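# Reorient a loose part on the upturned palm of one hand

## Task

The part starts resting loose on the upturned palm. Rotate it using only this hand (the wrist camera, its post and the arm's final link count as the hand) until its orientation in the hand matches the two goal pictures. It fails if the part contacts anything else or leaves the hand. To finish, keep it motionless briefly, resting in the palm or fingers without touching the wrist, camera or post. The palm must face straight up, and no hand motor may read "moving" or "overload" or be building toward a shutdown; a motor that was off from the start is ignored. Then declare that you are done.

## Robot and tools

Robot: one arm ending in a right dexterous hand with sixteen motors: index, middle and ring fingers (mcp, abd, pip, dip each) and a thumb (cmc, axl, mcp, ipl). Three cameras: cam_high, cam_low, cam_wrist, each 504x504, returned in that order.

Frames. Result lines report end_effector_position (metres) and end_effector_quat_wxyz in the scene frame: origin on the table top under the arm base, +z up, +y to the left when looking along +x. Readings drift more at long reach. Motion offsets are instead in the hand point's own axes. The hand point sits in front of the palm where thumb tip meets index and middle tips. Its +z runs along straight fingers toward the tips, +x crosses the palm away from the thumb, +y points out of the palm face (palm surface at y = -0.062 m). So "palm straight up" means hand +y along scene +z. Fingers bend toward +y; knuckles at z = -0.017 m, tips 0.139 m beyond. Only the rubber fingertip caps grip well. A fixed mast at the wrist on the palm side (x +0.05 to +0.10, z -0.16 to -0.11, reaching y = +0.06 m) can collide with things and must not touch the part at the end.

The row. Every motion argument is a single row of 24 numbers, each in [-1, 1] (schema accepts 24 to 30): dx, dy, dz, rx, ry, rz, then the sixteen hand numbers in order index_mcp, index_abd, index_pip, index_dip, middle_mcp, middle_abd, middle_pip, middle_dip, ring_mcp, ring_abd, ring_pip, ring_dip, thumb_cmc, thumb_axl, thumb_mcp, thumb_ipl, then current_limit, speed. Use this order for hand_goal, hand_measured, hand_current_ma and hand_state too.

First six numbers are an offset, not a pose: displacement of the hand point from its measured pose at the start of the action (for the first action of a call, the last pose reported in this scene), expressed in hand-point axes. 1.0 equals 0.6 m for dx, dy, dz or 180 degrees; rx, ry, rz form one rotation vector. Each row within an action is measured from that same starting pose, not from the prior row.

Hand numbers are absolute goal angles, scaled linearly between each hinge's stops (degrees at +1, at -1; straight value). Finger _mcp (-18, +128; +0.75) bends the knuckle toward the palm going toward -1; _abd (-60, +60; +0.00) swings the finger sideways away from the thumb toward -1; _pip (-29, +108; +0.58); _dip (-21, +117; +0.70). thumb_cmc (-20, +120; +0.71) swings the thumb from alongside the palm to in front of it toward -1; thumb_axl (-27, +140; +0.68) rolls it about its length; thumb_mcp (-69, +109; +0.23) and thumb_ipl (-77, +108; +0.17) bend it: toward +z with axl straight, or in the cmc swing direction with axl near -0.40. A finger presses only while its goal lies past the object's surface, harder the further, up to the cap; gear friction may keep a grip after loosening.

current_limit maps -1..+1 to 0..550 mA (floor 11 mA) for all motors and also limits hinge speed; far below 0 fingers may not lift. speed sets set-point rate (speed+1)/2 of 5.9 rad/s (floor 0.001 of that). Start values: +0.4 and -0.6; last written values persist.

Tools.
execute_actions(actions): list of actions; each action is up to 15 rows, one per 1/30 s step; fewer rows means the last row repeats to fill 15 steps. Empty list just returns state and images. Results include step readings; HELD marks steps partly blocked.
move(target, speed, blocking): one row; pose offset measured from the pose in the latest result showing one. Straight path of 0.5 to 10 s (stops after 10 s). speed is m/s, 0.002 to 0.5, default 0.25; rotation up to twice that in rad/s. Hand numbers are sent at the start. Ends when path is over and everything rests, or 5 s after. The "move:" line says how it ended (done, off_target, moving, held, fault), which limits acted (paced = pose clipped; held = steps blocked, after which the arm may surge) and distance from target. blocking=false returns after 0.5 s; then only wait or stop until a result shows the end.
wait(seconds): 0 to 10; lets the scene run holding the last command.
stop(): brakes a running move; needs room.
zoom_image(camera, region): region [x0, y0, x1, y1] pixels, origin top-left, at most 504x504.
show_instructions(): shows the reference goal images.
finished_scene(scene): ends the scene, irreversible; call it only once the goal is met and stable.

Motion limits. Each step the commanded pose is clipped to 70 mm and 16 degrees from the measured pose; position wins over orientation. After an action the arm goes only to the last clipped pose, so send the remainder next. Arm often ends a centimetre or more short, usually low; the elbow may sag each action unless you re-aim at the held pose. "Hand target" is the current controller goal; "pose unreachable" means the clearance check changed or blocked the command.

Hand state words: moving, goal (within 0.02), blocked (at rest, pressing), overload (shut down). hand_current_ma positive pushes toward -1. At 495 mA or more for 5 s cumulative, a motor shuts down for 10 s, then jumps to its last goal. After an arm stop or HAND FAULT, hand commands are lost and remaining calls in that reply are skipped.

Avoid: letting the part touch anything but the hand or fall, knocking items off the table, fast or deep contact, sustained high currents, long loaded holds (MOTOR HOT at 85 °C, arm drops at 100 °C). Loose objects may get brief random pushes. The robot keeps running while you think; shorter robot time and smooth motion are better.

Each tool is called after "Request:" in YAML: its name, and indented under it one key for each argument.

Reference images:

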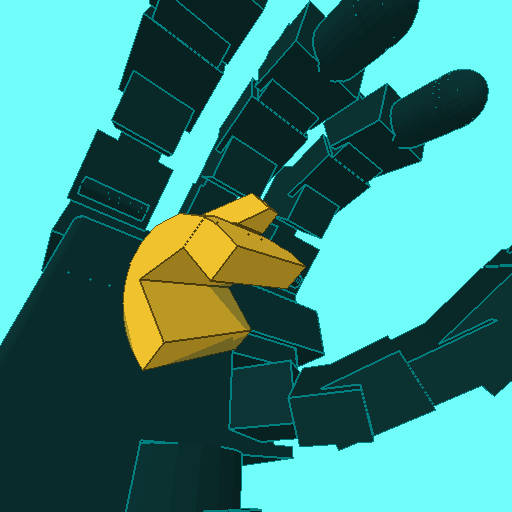

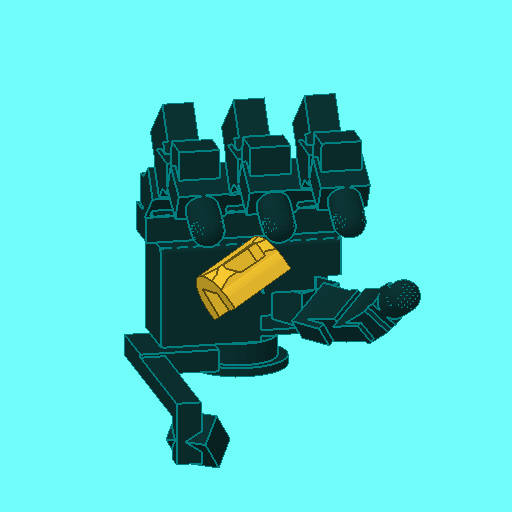

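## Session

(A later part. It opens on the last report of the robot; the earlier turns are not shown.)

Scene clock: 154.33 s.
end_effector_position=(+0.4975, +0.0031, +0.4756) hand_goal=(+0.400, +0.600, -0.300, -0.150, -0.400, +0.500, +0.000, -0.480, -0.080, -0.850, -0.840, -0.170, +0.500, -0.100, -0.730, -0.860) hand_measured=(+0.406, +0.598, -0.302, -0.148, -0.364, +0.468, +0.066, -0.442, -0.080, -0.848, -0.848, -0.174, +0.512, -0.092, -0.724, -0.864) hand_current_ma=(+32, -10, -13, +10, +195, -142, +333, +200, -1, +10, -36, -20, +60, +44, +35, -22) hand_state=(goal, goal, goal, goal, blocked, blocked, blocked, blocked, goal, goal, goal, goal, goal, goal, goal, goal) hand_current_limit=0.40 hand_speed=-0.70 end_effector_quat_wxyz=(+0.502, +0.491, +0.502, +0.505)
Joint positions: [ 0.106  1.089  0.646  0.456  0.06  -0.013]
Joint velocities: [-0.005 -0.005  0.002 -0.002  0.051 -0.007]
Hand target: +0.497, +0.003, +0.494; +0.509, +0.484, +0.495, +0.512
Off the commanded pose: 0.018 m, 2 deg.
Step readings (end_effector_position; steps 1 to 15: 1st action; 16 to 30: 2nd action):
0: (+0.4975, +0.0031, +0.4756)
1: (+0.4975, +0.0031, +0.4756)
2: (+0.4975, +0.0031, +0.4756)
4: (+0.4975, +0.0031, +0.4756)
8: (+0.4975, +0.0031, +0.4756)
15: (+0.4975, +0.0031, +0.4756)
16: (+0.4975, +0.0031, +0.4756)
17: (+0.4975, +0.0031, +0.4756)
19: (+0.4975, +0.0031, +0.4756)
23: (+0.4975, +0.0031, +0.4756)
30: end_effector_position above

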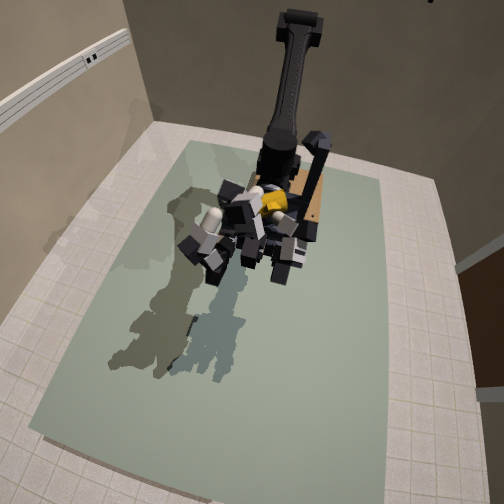

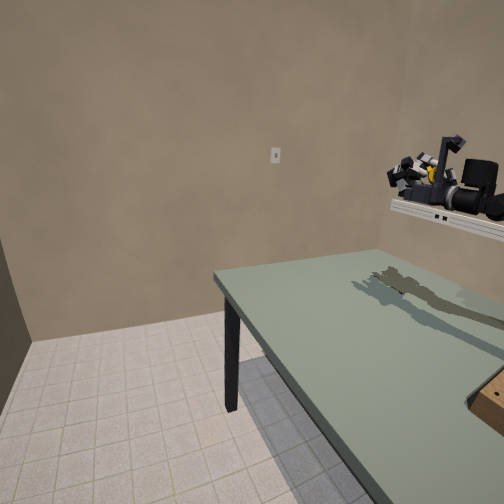

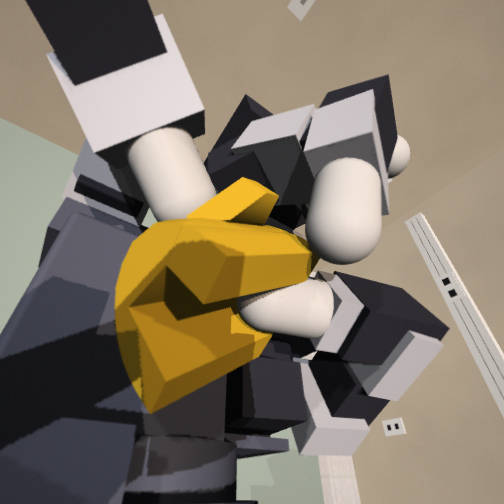

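Request:
execute_actions:
  actions:
    - [[0,0.03,0,-0.009,0,0,0.4,0.7,-0.3,-0.15,-0.4,0.65,0.01,-0.48,-0.03,-0.85,-0.85,-0.18,0.51,-0.1,-0.74,-0.85,0.4,-0.8]]

Request:
wait:
  seconds: 1

Scene clock: 156.90 s.
end_effector_position=(+0.4975, +0.0031, +0.4756) hand_goal=(+0.400, +0.700, -0.300, -0.150, -0.400, +0.650, +0.010, -0.480, -0.030, -0.850, -0.850, -0.180, +0.510, -0.100, -0.740, -0.850) hand_measured=(+0.410, +0.698, -0.298, -0.148, -0.348, +0.582, +0.066, -0.442, -0.030, -0.848, -0.850, -0.178, +0.528, -0.088, -0.732, -0.860) hand_current_ma=(+52, -6, +16, +10, +280, -299, +282, +200, +2, +10, +1, +11, +88, +72, +55, -70) hand_state=(goal, goal, goal, goal, blocked, blocked, blocked, blocked, goal, goal, goal, goal, goal, goal, goal, goal) hand_current_limit=0.40 hand_speed=-0.80 end_effector_quat_wxyz=(+0.502, +0.491, +0.502, +0.505)
Joint positions: [ 0.106  1.089  0.646  0.456  0.06  -0.013]
Joint velocities: [-0.005 -0.005 -0.007  0.012  0.007 -0.081]
Hand target: +0.497, +0.003, +0.494; +0.509, +0.484, +0.495, +0.512
Off the commanded pose: 0.018 m, 2 deg.
Step readings (end_effector_position):
0: (+0.4975, +0.0031, +0.4756)
1: (+0.4975, +0.0031, +0.4756)
2: (+0.4975, +0.0031, +0.4756)
4: (+0.4975, +0.0031, +0.4756)
8: (+0.4975, +0.0031, +0.4756)
15: end_effector_position above

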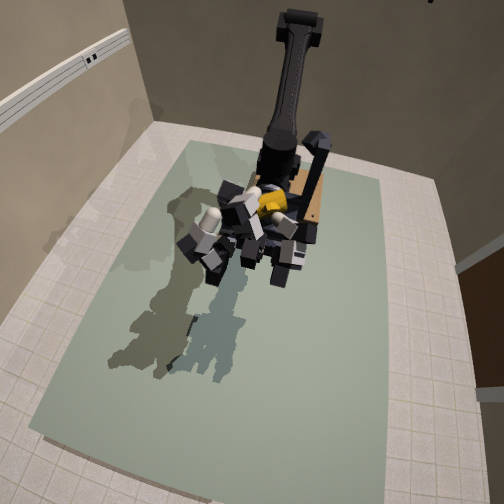

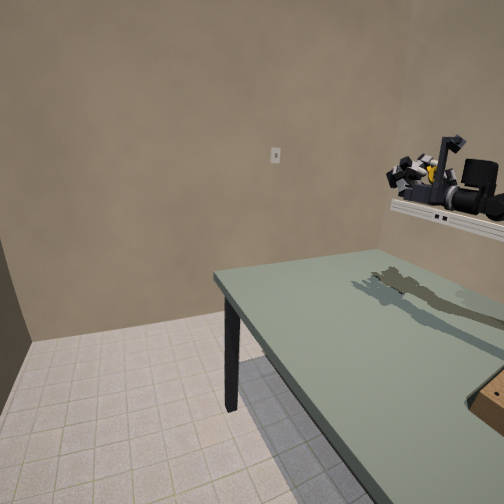

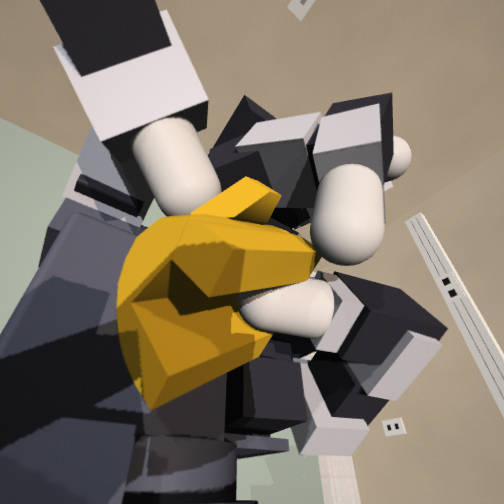

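Scene clock: 157.90 s.
end_effector_position=(+0.4975, +0.0031, +0.4756) hand_goal=(+0.400, +0.700, -0.300, -0.150, -0.400, +0.650, +0.010, -0.480, -0.030, -0.850, -0.850, -0.180, +0.510, -0.100, -0.740, -0.850) hand_measured=(+0.410, +0.698, -0.298, -0.148, -0.348, +0.582, +0.066, -0.442, -0.030, -0.848, -0.850, -0.178, +0.528, -0.088, -0.732, -0.860) hand_current_ma=(+52, -6, +16, +10, +280, -299, +282, +200, +2, +10, +1, +11, +88, +72, +55, -70) hand_state=(goal, goal, goal, goal, blocked, blocked, blocked, blocked, goal, goal, goal, goal, goal, goal, goal, goal) hand_current_limit=0.40 hand_speed=-0.80 end_effector_quat_wxyz=(+0.502, +0.491, +0.502, +0.505)
Joint positions: [ 0.106  1.089  0.646  0.456  0.06  -0.013]
Joint velocities: [-0.024 -0.005 -0.012 -0.017 -0.022 -0.007]
Hand target: +0.497, +0.003, +0.494; +0.509, +0.484, +0.495, +0.512
Off the commanded pose: 0.018 m, 2 deg.
wait: 1.00 s; at rest by 0.17 s

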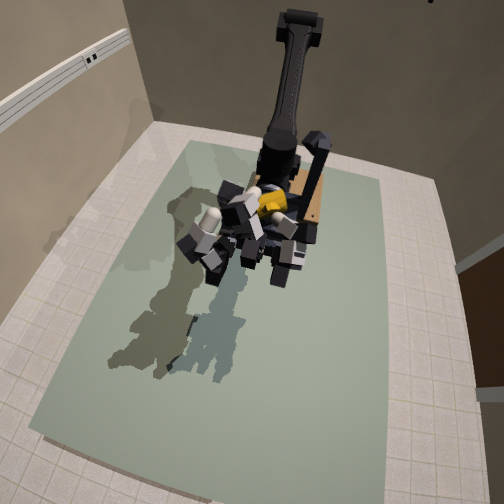

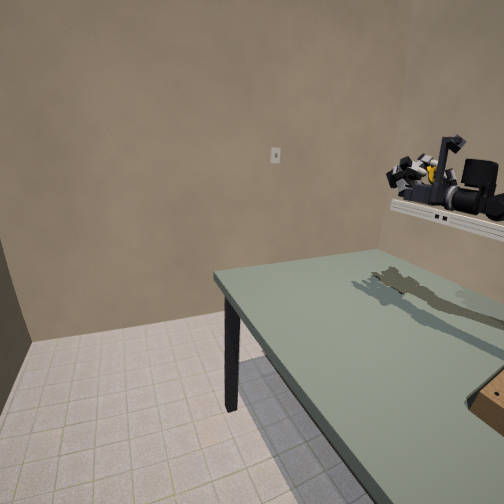

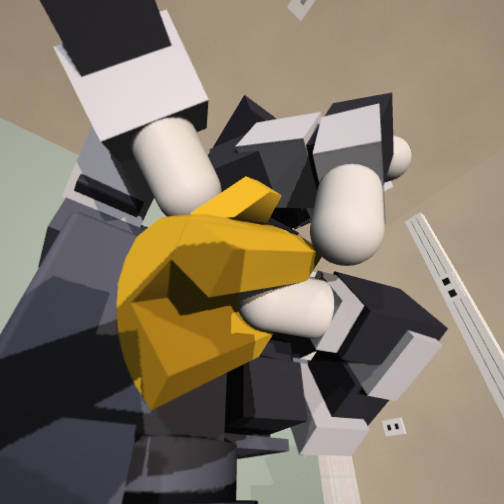

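Request:
finished_scene:
  scene: 1

The scene is finished: the task was done.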